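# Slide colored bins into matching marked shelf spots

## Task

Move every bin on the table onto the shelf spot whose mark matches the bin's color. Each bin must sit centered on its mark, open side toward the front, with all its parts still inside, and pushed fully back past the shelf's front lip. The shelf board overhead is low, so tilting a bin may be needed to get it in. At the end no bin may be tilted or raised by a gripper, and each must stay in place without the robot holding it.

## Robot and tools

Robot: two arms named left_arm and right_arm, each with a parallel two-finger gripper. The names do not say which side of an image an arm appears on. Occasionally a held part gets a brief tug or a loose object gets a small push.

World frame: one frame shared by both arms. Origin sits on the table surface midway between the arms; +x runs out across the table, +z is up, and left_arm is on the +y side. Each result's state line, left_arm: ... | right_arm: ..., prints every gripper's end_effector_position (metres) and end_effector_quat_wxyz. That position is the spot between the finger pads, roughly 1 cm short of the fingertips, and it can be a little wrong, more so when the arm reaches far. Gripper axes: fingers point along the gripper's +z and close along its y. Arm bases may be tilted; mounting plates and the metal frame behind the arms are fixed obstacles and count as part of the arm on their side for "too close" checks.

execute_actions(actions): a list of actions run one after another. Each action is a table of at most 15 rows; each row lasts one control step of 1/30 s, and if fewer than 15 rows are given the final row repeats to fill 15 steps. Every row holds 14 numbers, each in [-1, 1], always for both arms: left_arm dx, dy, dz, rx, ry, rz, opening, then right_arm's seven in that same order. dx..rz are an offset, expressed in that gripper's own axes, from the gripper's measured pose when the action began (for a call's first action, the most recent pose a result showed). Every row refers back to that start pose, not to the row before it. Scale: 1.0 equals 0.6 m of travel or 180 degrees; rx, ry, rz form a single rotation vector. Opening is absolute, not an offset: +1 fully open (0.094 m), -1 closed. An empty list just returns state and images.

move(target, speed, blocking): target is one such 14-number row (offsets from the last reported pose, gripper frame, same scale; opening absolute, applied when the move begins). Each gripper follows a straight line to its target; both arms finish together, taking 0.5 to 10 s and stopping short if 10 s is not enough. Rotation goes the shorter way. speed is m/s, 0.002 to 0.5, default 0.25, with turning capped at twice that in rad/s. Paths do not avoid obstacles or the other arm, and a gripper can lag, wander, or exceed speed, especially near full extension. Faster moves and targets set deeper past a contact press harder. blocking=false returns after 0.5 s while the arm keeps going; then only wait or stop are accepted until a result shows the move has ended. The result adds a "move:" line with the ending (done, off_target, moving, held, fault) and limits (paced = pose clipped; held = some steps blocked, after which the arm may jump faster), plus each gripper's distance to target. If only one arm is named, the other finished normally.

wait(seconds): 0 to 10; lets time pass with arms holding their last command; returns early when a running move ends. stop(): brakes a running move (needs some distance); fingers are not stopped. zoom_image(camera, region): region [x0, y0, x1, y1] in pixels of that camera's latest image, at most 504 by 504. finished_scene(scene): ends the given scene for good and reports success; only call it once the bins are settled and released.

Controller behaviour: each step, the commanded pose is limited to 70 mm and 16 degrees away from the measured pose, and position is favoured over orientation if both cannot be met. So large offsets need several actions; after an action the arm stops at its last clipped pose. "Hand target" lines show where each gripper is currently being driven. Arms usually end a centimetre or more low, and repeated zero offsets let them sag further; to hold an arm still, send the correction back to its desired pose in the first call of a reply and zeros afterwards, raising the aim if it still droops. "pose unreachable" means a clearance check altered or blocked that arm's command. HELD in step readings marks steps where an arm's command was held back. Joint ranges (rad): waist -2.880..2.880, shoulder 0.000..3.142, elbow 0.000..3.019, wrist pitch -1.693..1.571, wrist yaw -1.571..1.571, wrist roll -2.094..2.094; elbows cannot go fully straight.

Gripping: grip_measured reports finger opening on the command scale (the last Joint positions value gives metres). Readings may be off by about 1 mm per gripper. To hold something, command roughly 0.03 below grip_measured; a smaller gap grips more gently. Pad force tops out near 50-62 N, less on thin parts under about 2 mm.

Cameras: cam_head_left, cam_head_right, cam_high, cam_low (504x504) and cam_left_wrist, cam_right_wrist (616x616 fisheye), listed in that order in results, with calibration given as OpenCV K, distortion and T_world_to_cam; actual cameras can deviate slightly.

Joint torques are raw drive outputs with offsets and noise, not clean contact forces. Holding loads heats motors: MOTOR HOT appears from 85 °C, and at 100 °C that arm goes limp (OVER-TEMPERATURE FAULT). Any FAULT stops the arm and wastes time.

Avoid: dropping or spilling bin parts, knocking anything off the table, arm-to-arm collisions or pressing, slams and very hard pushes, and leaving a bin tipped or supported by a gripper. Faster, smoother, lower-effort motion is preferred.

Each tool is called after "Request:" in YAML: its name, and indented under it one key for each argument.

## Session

Request:
execute_actions:
  actions: []

Scene clock: 0.00 s.
left_arm: end_effector_position=(+0.2008, +0.6667, +0.2608) grip_measured=+1.000 end_effector_quat_wxyz=(-0.019, -0.381, +0.924, +0.006) | right_arm: end_effector_position=(+0.5336, +0.1585, +0.1451) grip_measured=+1.000 end_effector_quat_wxyz=(+0.034, -0.538, +0.823, +0.177)
Joint positions: left_arm=[ 0.926  1.475  1.455 -1.573 -0.034  0.295  0.094] | right_arm=[ 0.588  1.98   1.792 -1.309 -0.356 -0.561  0.094]
Joint velocities: left_arm=[-0.005 -0.024 -0.012  0.007 -0.066  0.066  0.   ] | right_arm=[-0.005 -0.005 -0.027  0.002  0.007 -0.066  0.   ]
Joint torques (N m, as the arm reports them, + toward a larger angle): no reading
Hand target (left_arm): +0.204, +0.673, +0.276; -0.003, -0.381, +0.924, +0.019
Hand target (right_arm): +0.541, +0.164, +0.164; +0.056, -0.541, +0.820, +0.177
camera_calibration (this result's frames):
cam_left_wrist: T_world_to_cam=[[0.704413, -0.709013, -0.033223, 0.338404], [-0.544317, -0.569642, 0.615814, 0.33048], [-0.455545, -0.415704, -0.787191, 0.698463], [0, 0, 0, 1]] pos_world=[0.259692, 0.718541, 0.357552]
cam_right_wrist: T_world_to_cam=[[0.899425, -0.354468, -0.25571, -0.384189], [-0.259382, -0.903769, 0.340473, 0.236474], [-0.35179, -0.239903, -0.904815, 0.481173], [0, 0, 0, 1]] pos_world=[0.576158, 0.19297, 0.256619]

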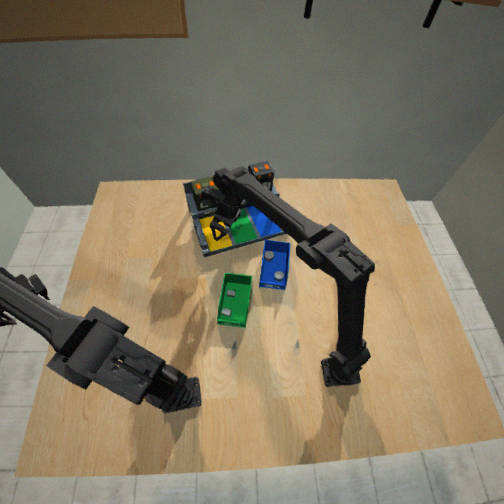

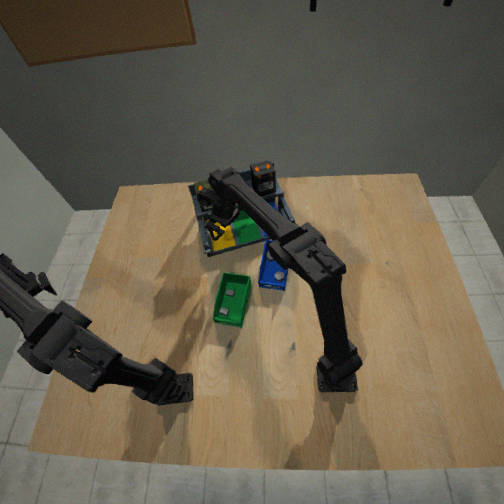

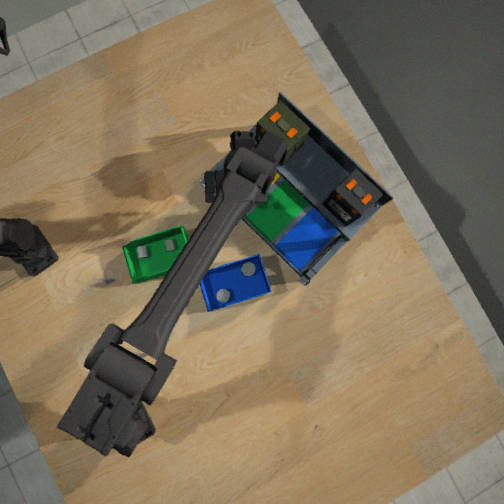

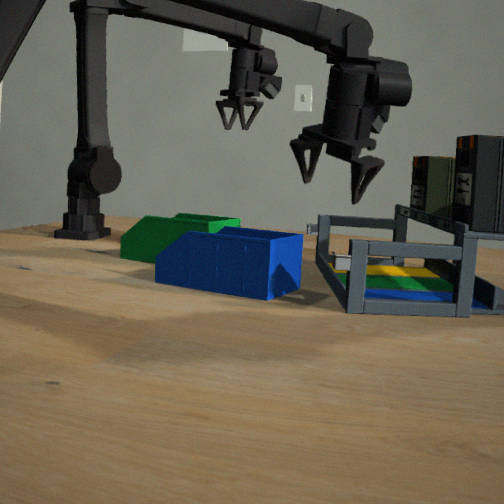

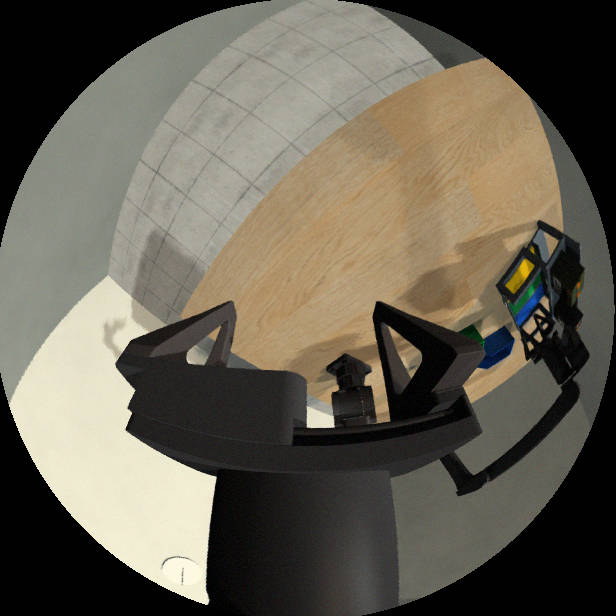

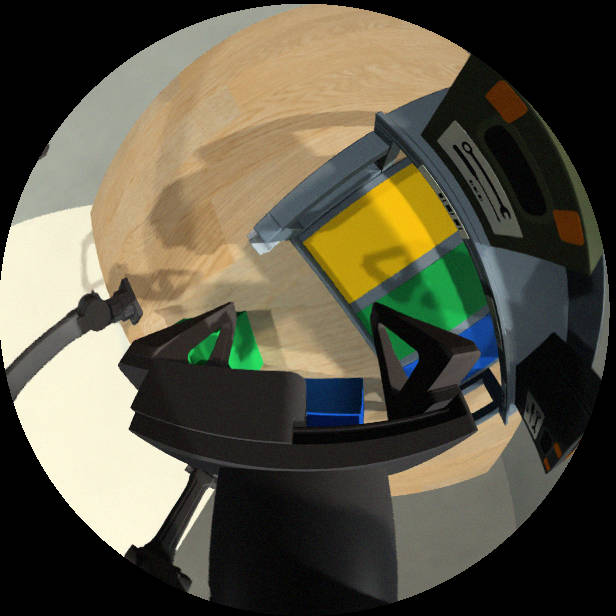

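Request:
zoom_image:
  camera: "cam_high"
  region: [190, 160, 358, 328]

Request:
zoom_image:
  camera: "cam_high"
  region: [110, 200, 210, 300]

Region (190, 160, 358, 328) of cam_high's 504x504 image, scaled by 3.000, with more detail than that image has.

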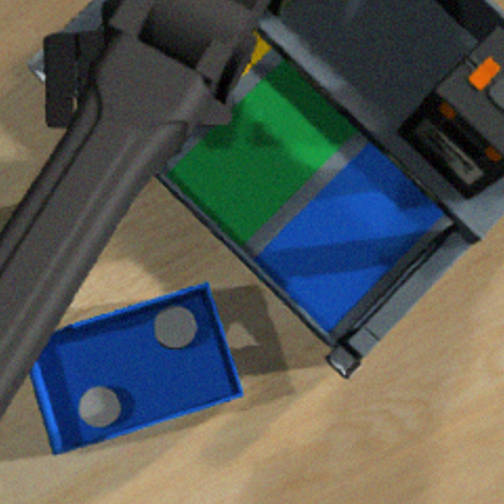

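Region (110, 200, 210, 300) of cam_high's 504x504 image, scaled by 5.040, with more detail than that image has.

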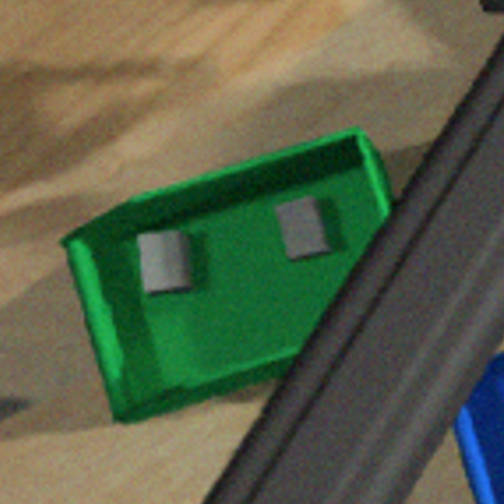

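Request:
move:
  target: [0.453,-0.528,0.1,0,0,0.806,-0.3,0.418,0.128,-0.045,0.074,0.089,-0.067,-0.3]
  speed: 0.4

Scene clock: 22.03 s.
left_arm: end_effector_position=(+0.2269, +0.2523, +0.1993) grip_measured=-0.298 end_effector_quat_wxyz=(-0.023, +0.761, +0.648, -0.018) | right_arm: end_effector_position=(+0.3552, -0.0413, +0.1223) grip_measured=-0.298 end_effector_quat_wxyz=(-0.016, -0.631, +0.775, +0.003)
Joint positions: left_arm=[-0.299  0.963  0.87  -1.536 -0.003  1.583  0.033] | right_arm=[ 0.564  1.399  1.003 -1.208 -0.003 -0.807  0.033]
Joint velocities: left_arm=[-0.005 -0.005  0.022 -0.012 -0.051  0.081  0.   ] | right_arm=[-0.024 -0.005  0.007  0.012  0.022  0.007 -0.   ]
Joint torques (N m, as the arm reports them, + toward a larger angle): left_arm=[-1.32 -1.94  7.31  1.13  0.13  0.26] | right_arm=[ -2.25 -13.97   8.88   1.17   0.01  -0.13]
Hand target (left_arm): +0.232, +0.251, +0.198; -0.018, +0.767, +0.641, -0.015
Hand target (right_arm): +0.363, -0.043, +0.128; +0.000, -0.632, +0.775, -0.001
Off the commanded pose (left_arm): 0.003 m, 2 deg.
Off the commanded pose (right_arm): 0.010 m, 2 deg.
move: done
camera_calibration (this result's frames):
cam_left_wrist: T_world_to_cam=[[-0.985944, 0.159153, 0.0508397, 0.171894], [0.158023, 0.789499, 0.59306, -0.351282], [0.0542494, 0.592758, -0.803552, 0.122885], [0, 0, 0, 1]] pos_world=[0.218322, 0.177138, 0.298337]
cam_right_wrist: T_world_to_cam=[[0.979651, -0.198862, -0.0271728, -0.350351], [-0.143665, -0.789304, 0.596959, -0.0502519], [-0.14016, -0.580907, -0.801812, 0.248039], [0, 0, 0, 1]] pos_world=[0.370768, 0.0347522, 0.219359]

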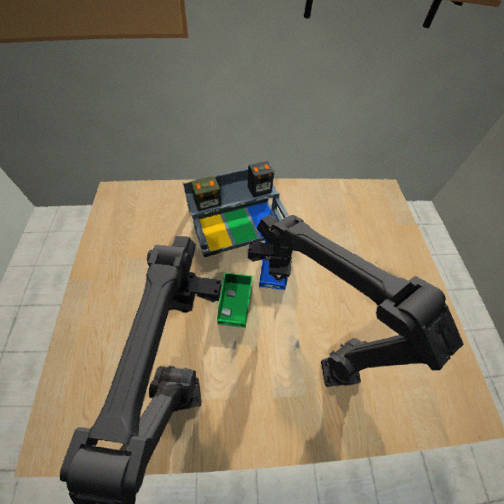

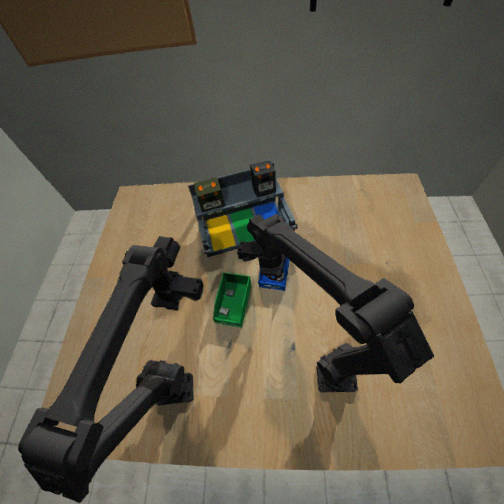

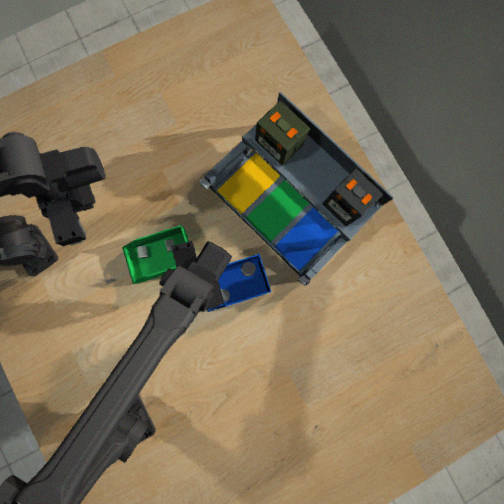

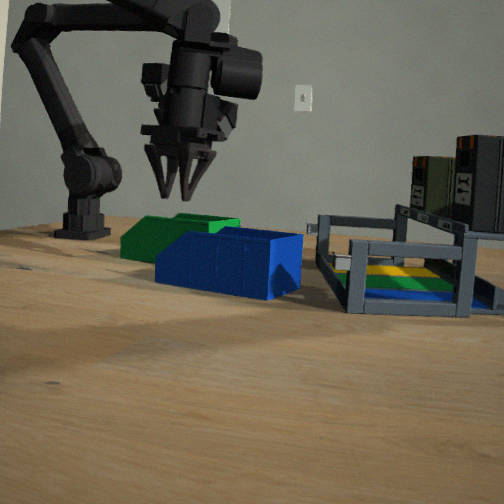

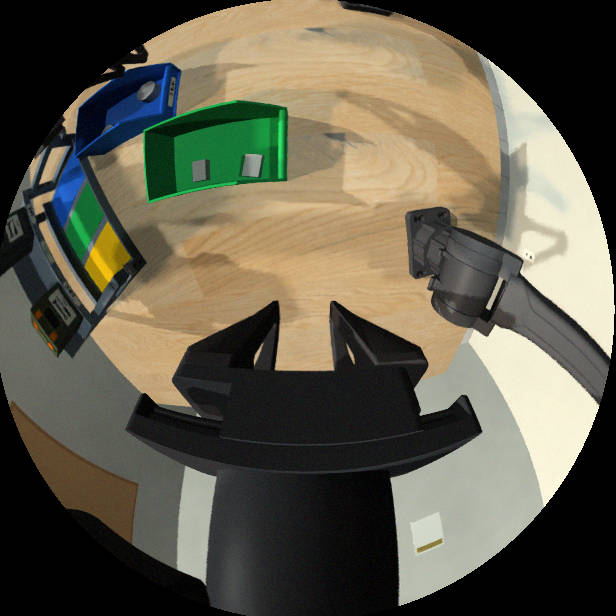

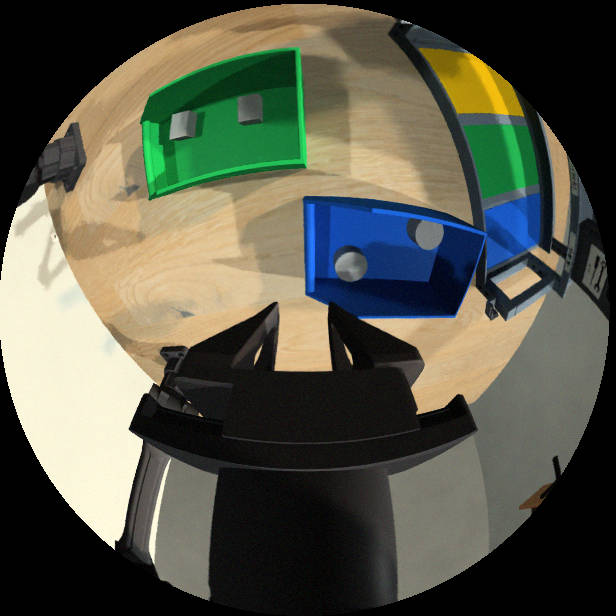

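Request:
move:
  target: [0,0,-0.008,0,0,0,-0.3,-0.03,-0.014,0.163,0.012,-0.012,0,-0.3]
  speed: 0.08

Scene clock: 28.40 s.
left_arm: end_effector_position=(+0.2269, +0.2523, +0.1993) grip_measured=-0.298 end_effector_quat_wxyz=(-0.023, +0.762, +0.646, -0.018) | right_arm: end_effector_position=(+0.3615, -0.0356, +0.0241) grip_measured=-0.298 end_effector_quat_wxyz=(+0.001, -0.632, +0.775, +0.001)
Joint positions: left_arm=[-0.299  0.963  0.87  -1.536 -0.003  1.586  0.033] | right_arm=[ 0.568  1.545  0.863 -0.887 -0.003 -0.805  0.033]
Joint velocities: left_arm=[-0.005  0.005  0.002  0.012  0.051 -0.022 -0.001] | right_arm=[ 0.005 -0.024 -0.022 -0.022 -0.022 -0.051  0.001]
Joint torques (N m, as the arm reports them, + toward a larger angle): left_arm=[-1.5  -1.88  8.16 -0.19  0.08  0.1 ] | right_arm=[ -0.38 -13.91   7.32   1.17  -0.21   0.05]
Hand target (left_arm): +0.227, +0.252, +0.204; -0.023, +0.761, +0.648, -0.018
Hand target (right_arm): +0.363, -0.028, +0.025; +0.010, -0.632, +0.775, +0.001
Off the commanded pose (left_arm): 0.005 m, 0 deg.
Off the commanded pose (right_arm): 0.009 m, 1 deg.
move: done
camera_calibration (this result's frames):
cam_left_wrist: T_world_to_cam=[[-0.985453, 0.162165, 0.0508468, 0.171021], [0.160449, 0.789116, 0.592918, -0.351708], [0.0560264, 0.592451, -0.803656, 0.12258], [0, 0, 0, 1]] pos_world=[0.218097, 0.177182, 0.29835]
cam_right_wrist: T_world_to_cam=[[0.98038, -0.197098, -0.00256797, -0.358868], [-0.159348, -0.800141, 0.578258, 0.0194524], [-0.116028, -0.566504, -0.81585, 0.165613], [0, 0, 0, 1]] pos_world=[0.374142, 0.038653, 0.122946]

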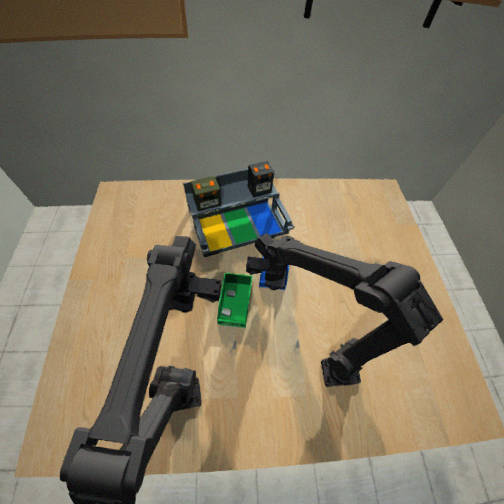

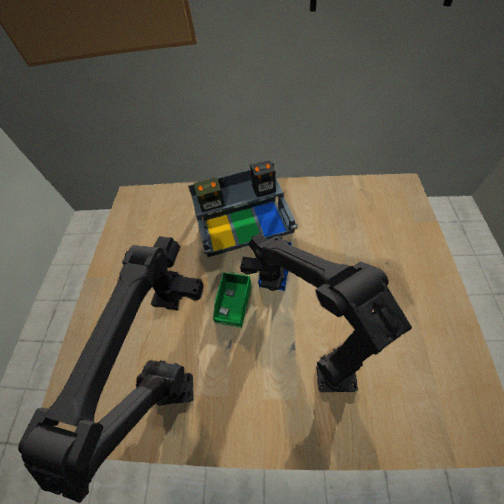

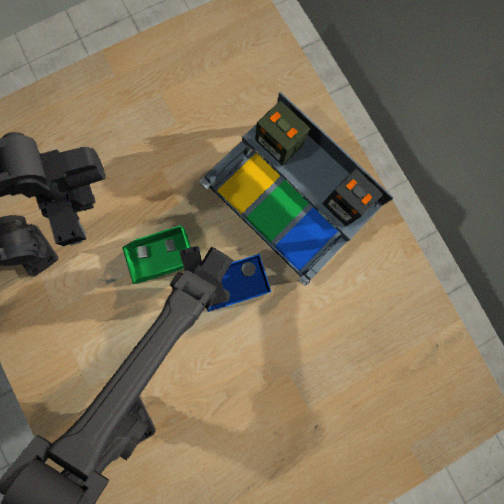

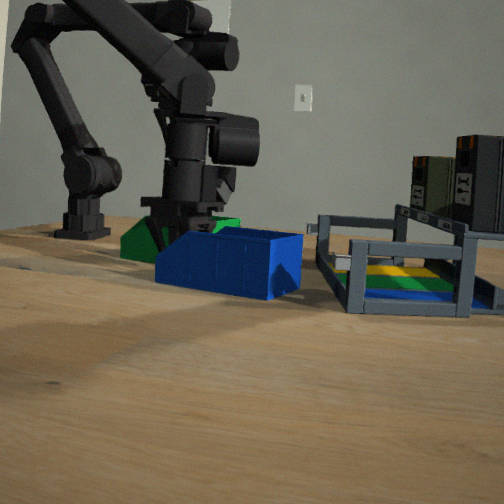

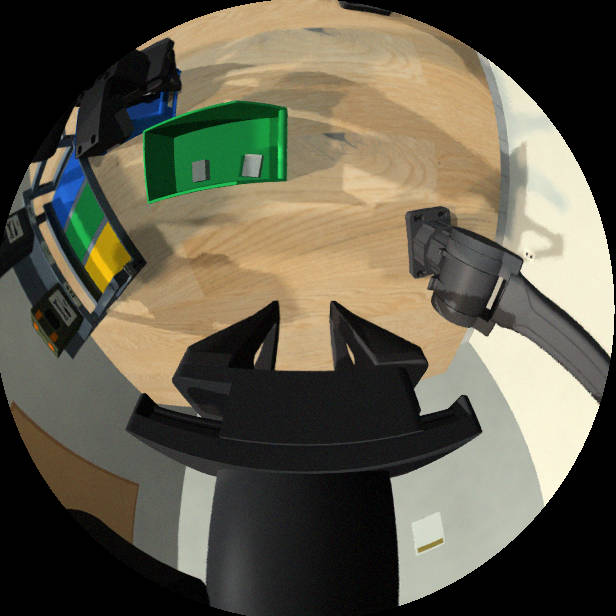

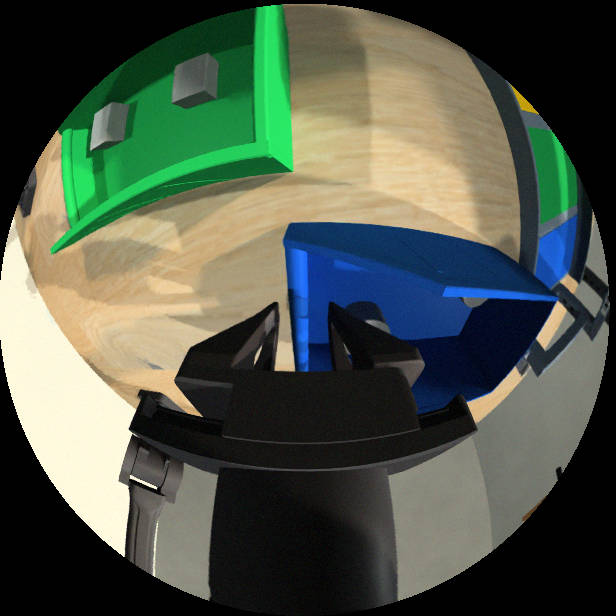

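Request:
move:
  target: [0,0,-0.008,0,0,0,-0.3,0,0,0,0,0,0,-1]

Request:
move:
  target: [-0.21,0.045,0.13,-0.018,0,0,-0.3,0.092,-0.125,-0.18,0.085,-0.021,-0.16,-1]
  speed: 0.09

Request:
zoom_image:
  camera: "cam_high"
  region: [190, 160, 358, 328]

Scene clock: 35.20 s.
left_arm: end_effector_position=(+0.2269, +0.2523, +0.1993) grip_measured=-0.298 end_effector_quat_wxyz=(-0.023, +0.762, +0.646, -0.018) | right_arm: end_effector_position=(+0.3610, -0.0356, +0.0238) grip_measured=-0.835 end_effector_quat_wxyz=(+0.000, -0.633, +0.774, +0.002)
Joint positions: left_arm=[-0.299  0.963  0.87  -1.536 -0.003  1.586  0.033] | right_arm=[ 0.568  1.545  0.862 -0.887 -0.004 -0.807  0.008]
Joint velocities: left_arm=[-0.015 -0.015  0.002  0.002 -0.007 -0.051  0.001] | right_arm=[-0.015 -0.024  0.012  0.007  0.081  0.037 -0.002]
Joint torques (N m, as the arm reports them, + toward a larger angle): left_arm=[-1.   -2.    8.17 -0.17  0.07  0.13] | right_arm=[ -1.29 -13.97   7.1    0.48  -0.11  -0.05]
Hand target (left_arm): +0.227, +0.252, +0.204; -0.023, +0.762, +0.646, -0.018
Hand target (right_arm): +0.361, -0.036, +0.024; +0.000, -0.632, +0.775, +0.001
Off the commanded pose (left_arm): 0.005 m, 0 deg.
Off the commanded pose (right_arm): 0.000 m, 0 deg.
move: done
camera_calibration (this result's frames):
cam_left_wrist: T_world_to_cam=[[-0.985453, 0.162165, 0.0508468, 0.171021], [0.160449, 0.789116, 0.592918, -0.351708], [0.0560264, 0.592451, -0.803656, 0.12258], [0, 0, 0, 1]] pos_world=[0.218097, 0.177182, 0.29835]
cam_right_wrist: T_world_to_cam=[[0.980676, -0.1956, -0.0039056, -0.358485], [-0.157402, -0.800708, 0.578007, 0.0187736], [-0.116185, -0.566223, -0.816023, 0.165433], [0, 0, 0, 1]] pos_world=[0.373734, 0.0385847, 0.122746]

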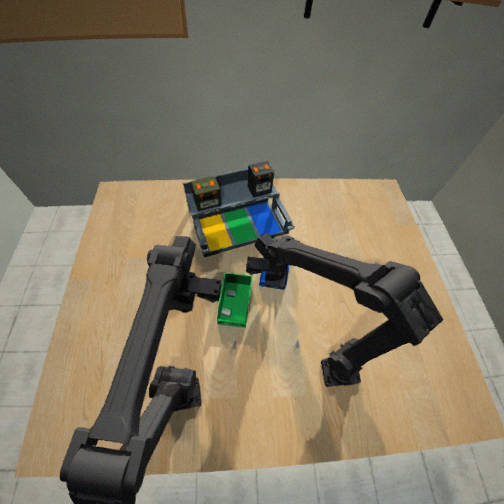

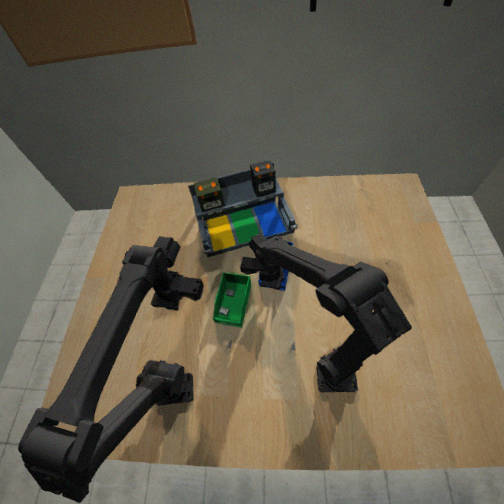

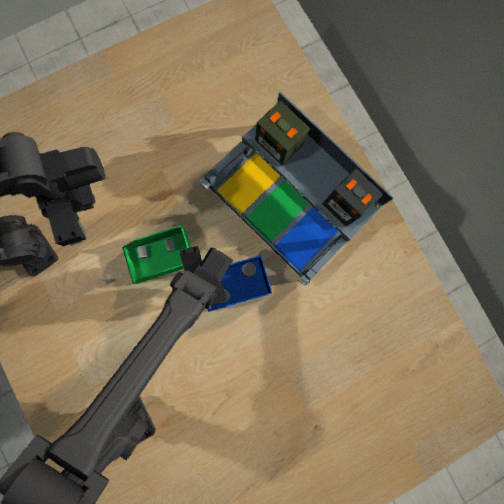

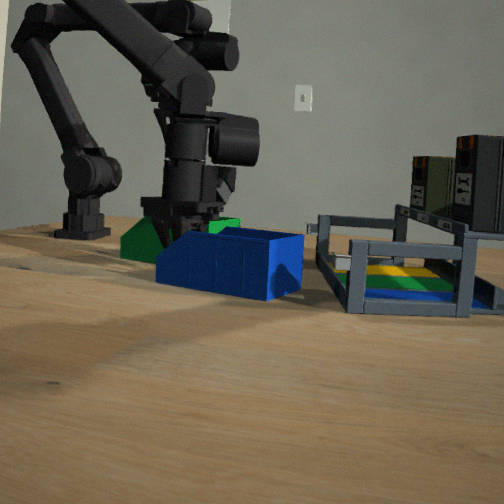

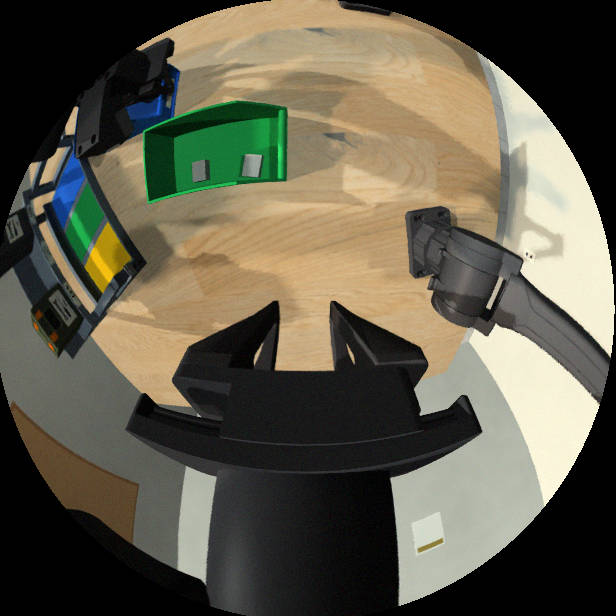

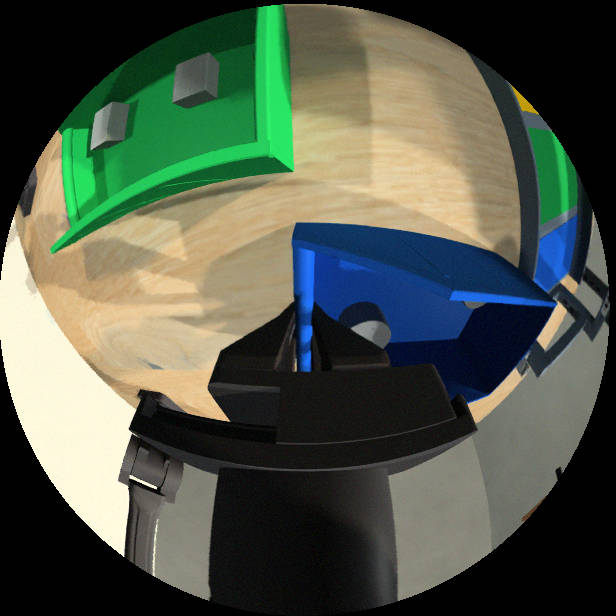

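Scene clock: 38.80 s.
left_arm: end_effector_position=(+0.2269, +0.1285, +0.1203) grip_measured=-0.298 end_effector_quat_wxyz=(-0.008, +0.765, +0.644, -0.000) | right_arm: end_effector_position=(+0.3993, -0.1078, +0.0921) grip_measured=-0.835 end_effector_quat_wxyz=(-0.067, +0.803, -0.590, +0.055)
Joint positions: left_arm=[-0.762  1.13   0.766 -1.223 -0.003  1.132  0.033] | right_arm=[ 0.361  1.336  0.845 -0.906  0.017 -1.52   0.008]
Joint velocities: left_arm=[-0.024  0.005 -0.002 -0.012 -0.051 -0.066  0.   ] | right_arm=[ 0.015 -0.005  0.007  0.002 -0.007 -0.051 -0.001]
Joint torques (N m, as the arm reports them, + toward a larger angle): left_arm=[-1.83 -3.43  7.07  0.98 -0.05 -0.02] | right_arm=[ -2.16 -15.81  12.98   0.7   -0.31  -0.13]
Hand target (left_arm): +0.230, +0.125, +0.119; -0.003, +0.763, +0.647, +0.003
Hand target (right_arm): +0.423, -0.103, +0.131; -0.109, +0.799, -0.585, +0.082
Off the commanded pose (left_arm): 0.004 m, 1 deg.
Off the commanded pose (right_arm): 0.046 m, 6 deg.
move: off_target (right_arm)
camera_calibration (this result's frames):
cam_left_wrist: T_world_to_cam=[[-0.985314, 0.170639, 0.00623013, 0.199396], [0.140206, 0.787682, 0.599917, -0.203214], [0.0974617, 0.59198, -0.800038, 0.12258], [0, 0, 0, 1]] pos_world=[0.213013, 0.053478, 0.218738]
cam_right_wrist: T_world_to_cam=[[0.938668, 0.299248, 0.171326, -0.355855], [0.149843, -0.80148, 0.578945, -0.195344], [0.310562, -0.517766, -0.797164, 0.0178138], [0, 0, 0, 1]] pos_world=[0.357768, -0.040852, 0.188261]

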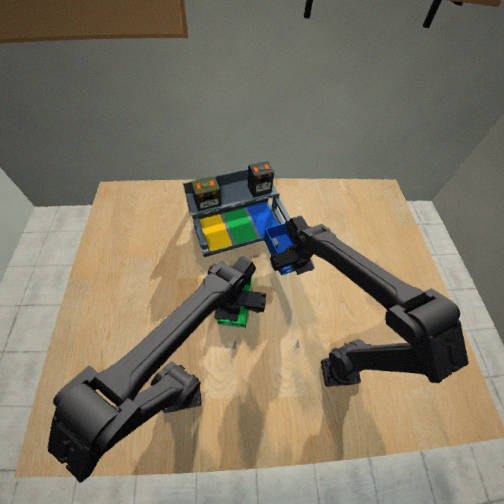

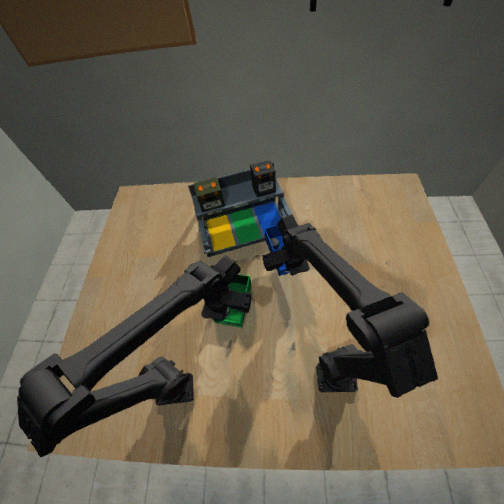

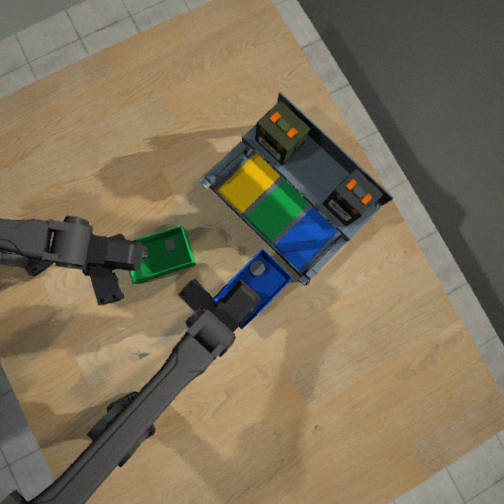

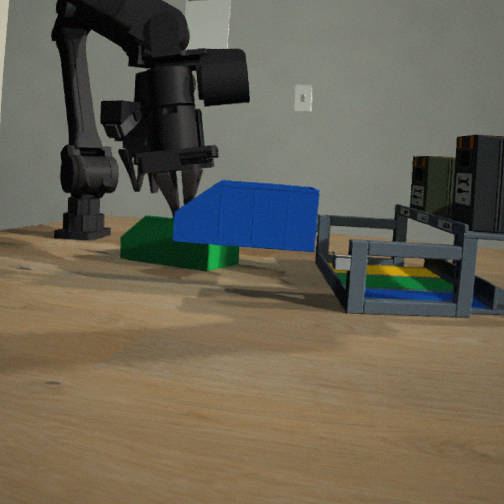

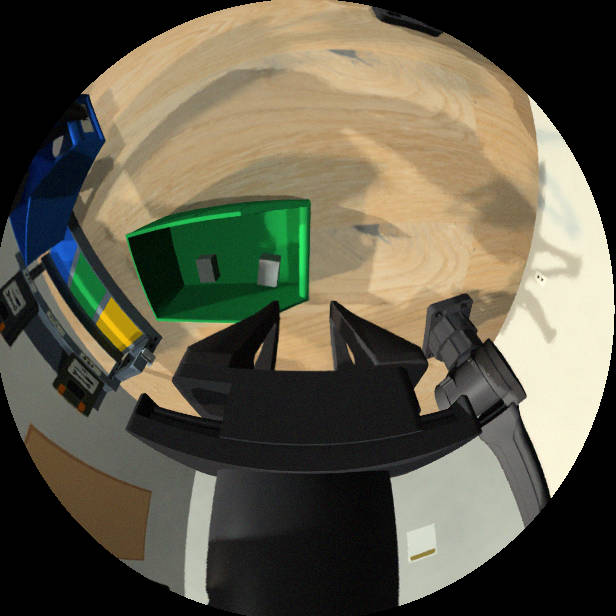

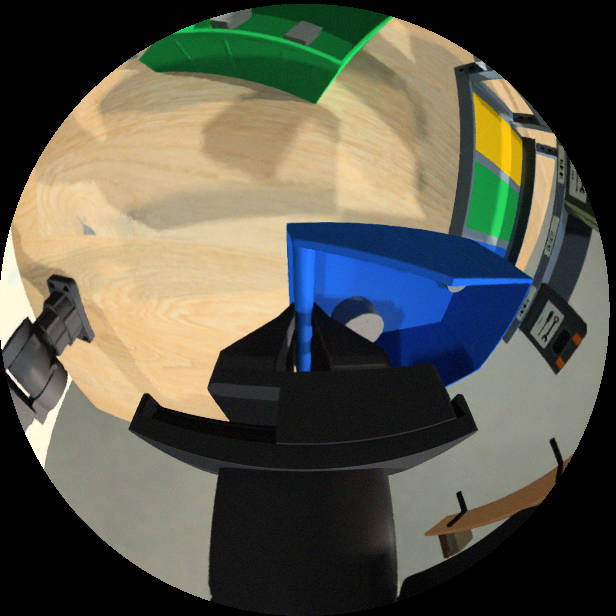

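Region (190, 160, 358, 328) of cam_high's 504x504 image, scaled by 3.000, with more detail than that image has.

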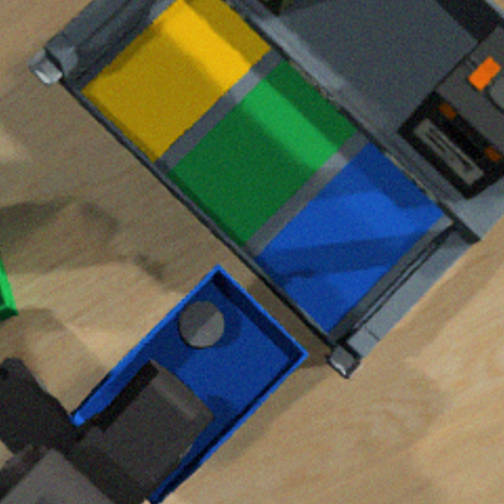

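Request:
move:
  target: [-0.022,0.002,0.17,-0.006,-0.006,0,-0.3,0.008,-0.26,0.01,0.005,0,0,-1]
  speed: 0.08

Request:
zoom_image:
  camera: "cam_high"
  region: [190, 160, 358, 328]

Scene clock: 46.87 s.
left_arm: end_effector_position=(+0.2239, +0.1210, +0.0189) grip_measured=-0.298 end_effector_quat_wxyz=(-0.002, +0.767, +0.642, -0.001) | right_arm: end_effector_position=(+0.4379, -0.0946, +0.0559) grip_measured=-0.835 end_effector_quat_wxyz=(+0.001, +0.808, -0.589, +0.010)
Joint positions: left_arm=[-0.787  1.305  0.595 -0.865  0.002  1.112  0.033] | right_arm=[ 0.358  1.588  1.017 -0.991  0.017 -1.528  0.008]
Joint velocities: left_arm=[-0.015  0.015 -0.007 -0.002  0.037  0.022 -0.001] | right_arm=[-0.005 -0.005  0.002 -0.002 -0.022 -0.081 -0.   ]
Joint torques (N m, as the arm reports them, + toward a larger angle): left_arm=[-2.2  -4.32  5.84  1.06  0.13 -0.07] | right_arm=[ -2.34 -15.16  17.12   3.2   -0.16  -0.15]
Hand target (left_arm): +0.226, +0.116, +0.018; +0.005, +0.765, +0.644, -0.001
Hand target (right_arm): +0.503, -0.078, +0.098; -0.073, +0.802, -0.589, +0.060
Off the commanded pose (left_arm): 0.005 m, 1 deg.
Off the commanded pose (right_arm): 0.128 m, 10 deg; position clipped at the last step of the last action.
move: off_target (right_arm); limits=paced
camera_calibration (this result's frames):
cam_left_wrist: T_world_to_cam=[[-0.984478, 0.175492, -0.00254661, 0.19769], [0.139958, 0.793732, 0.591946, -0.136598], [0.105903, 0.582402, -0.805973, 0.0455761], [0, 0, 0, 1]] pos_world=[0.208913, 0.047186, 0.118095]
cam_right_wrist: T_world_to_cam=[[0.950988, 0.30912, 0.00819649, -0.385226], [0.244057, -0.766575, 0.593969, -0.208354], [0.189891, -0.562857, -0.804446, 0.0327094], [0, 0, 0, 1]] pos_world=[0.410984, -0.022227, 0.153226]

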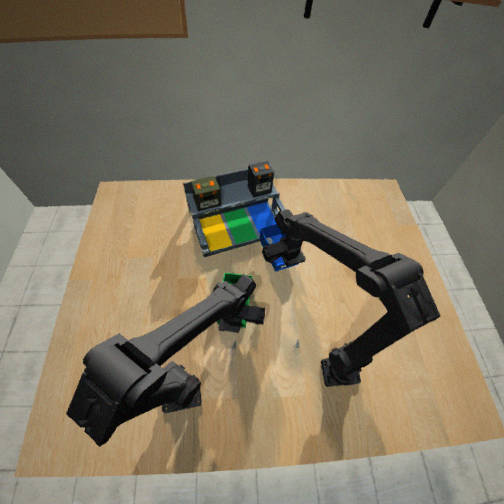

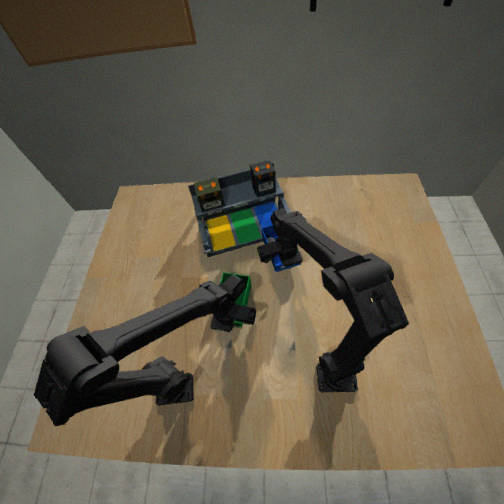

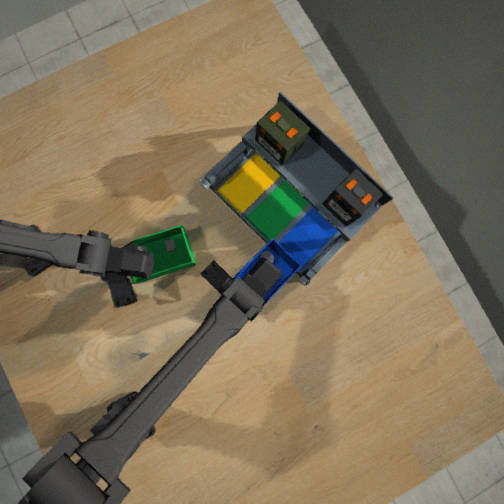

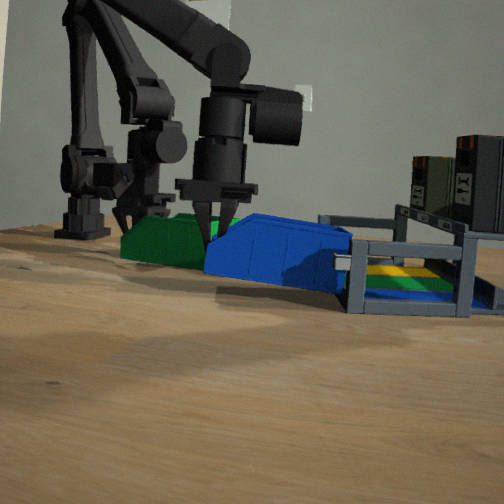

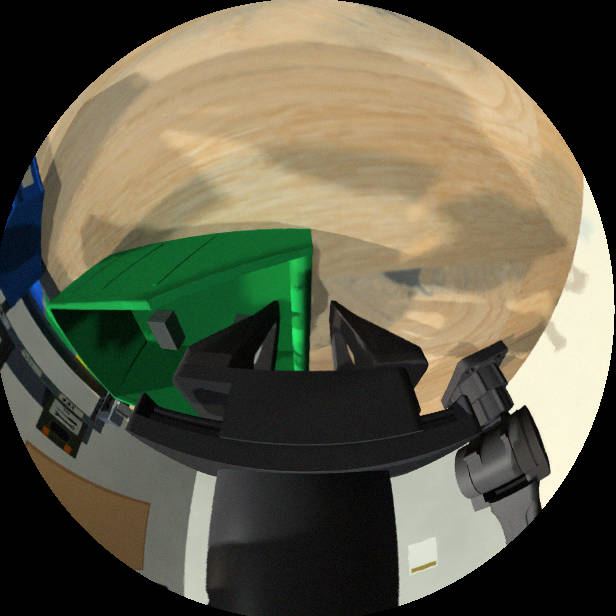

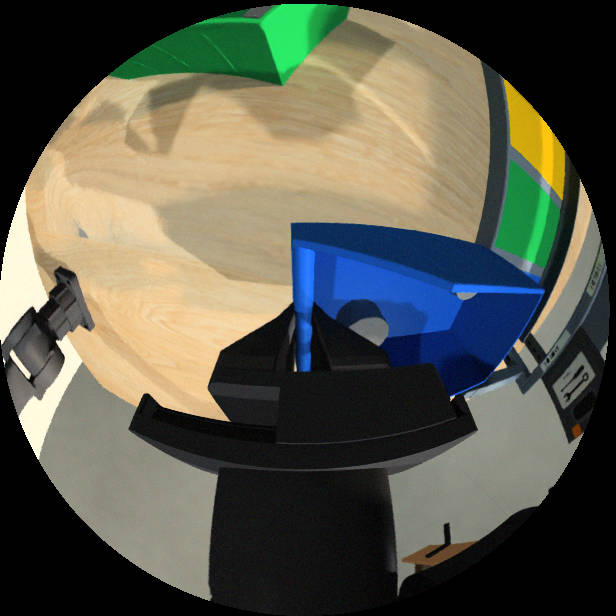

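Region (190, 160, 358, 328) of cam_high's 504x504 image, scaled by 3.000, with more detail than that image has.

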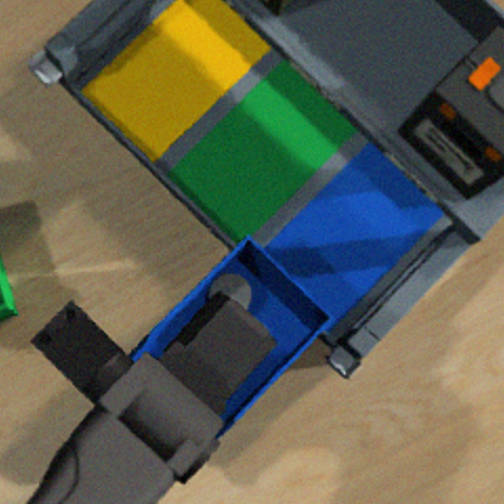

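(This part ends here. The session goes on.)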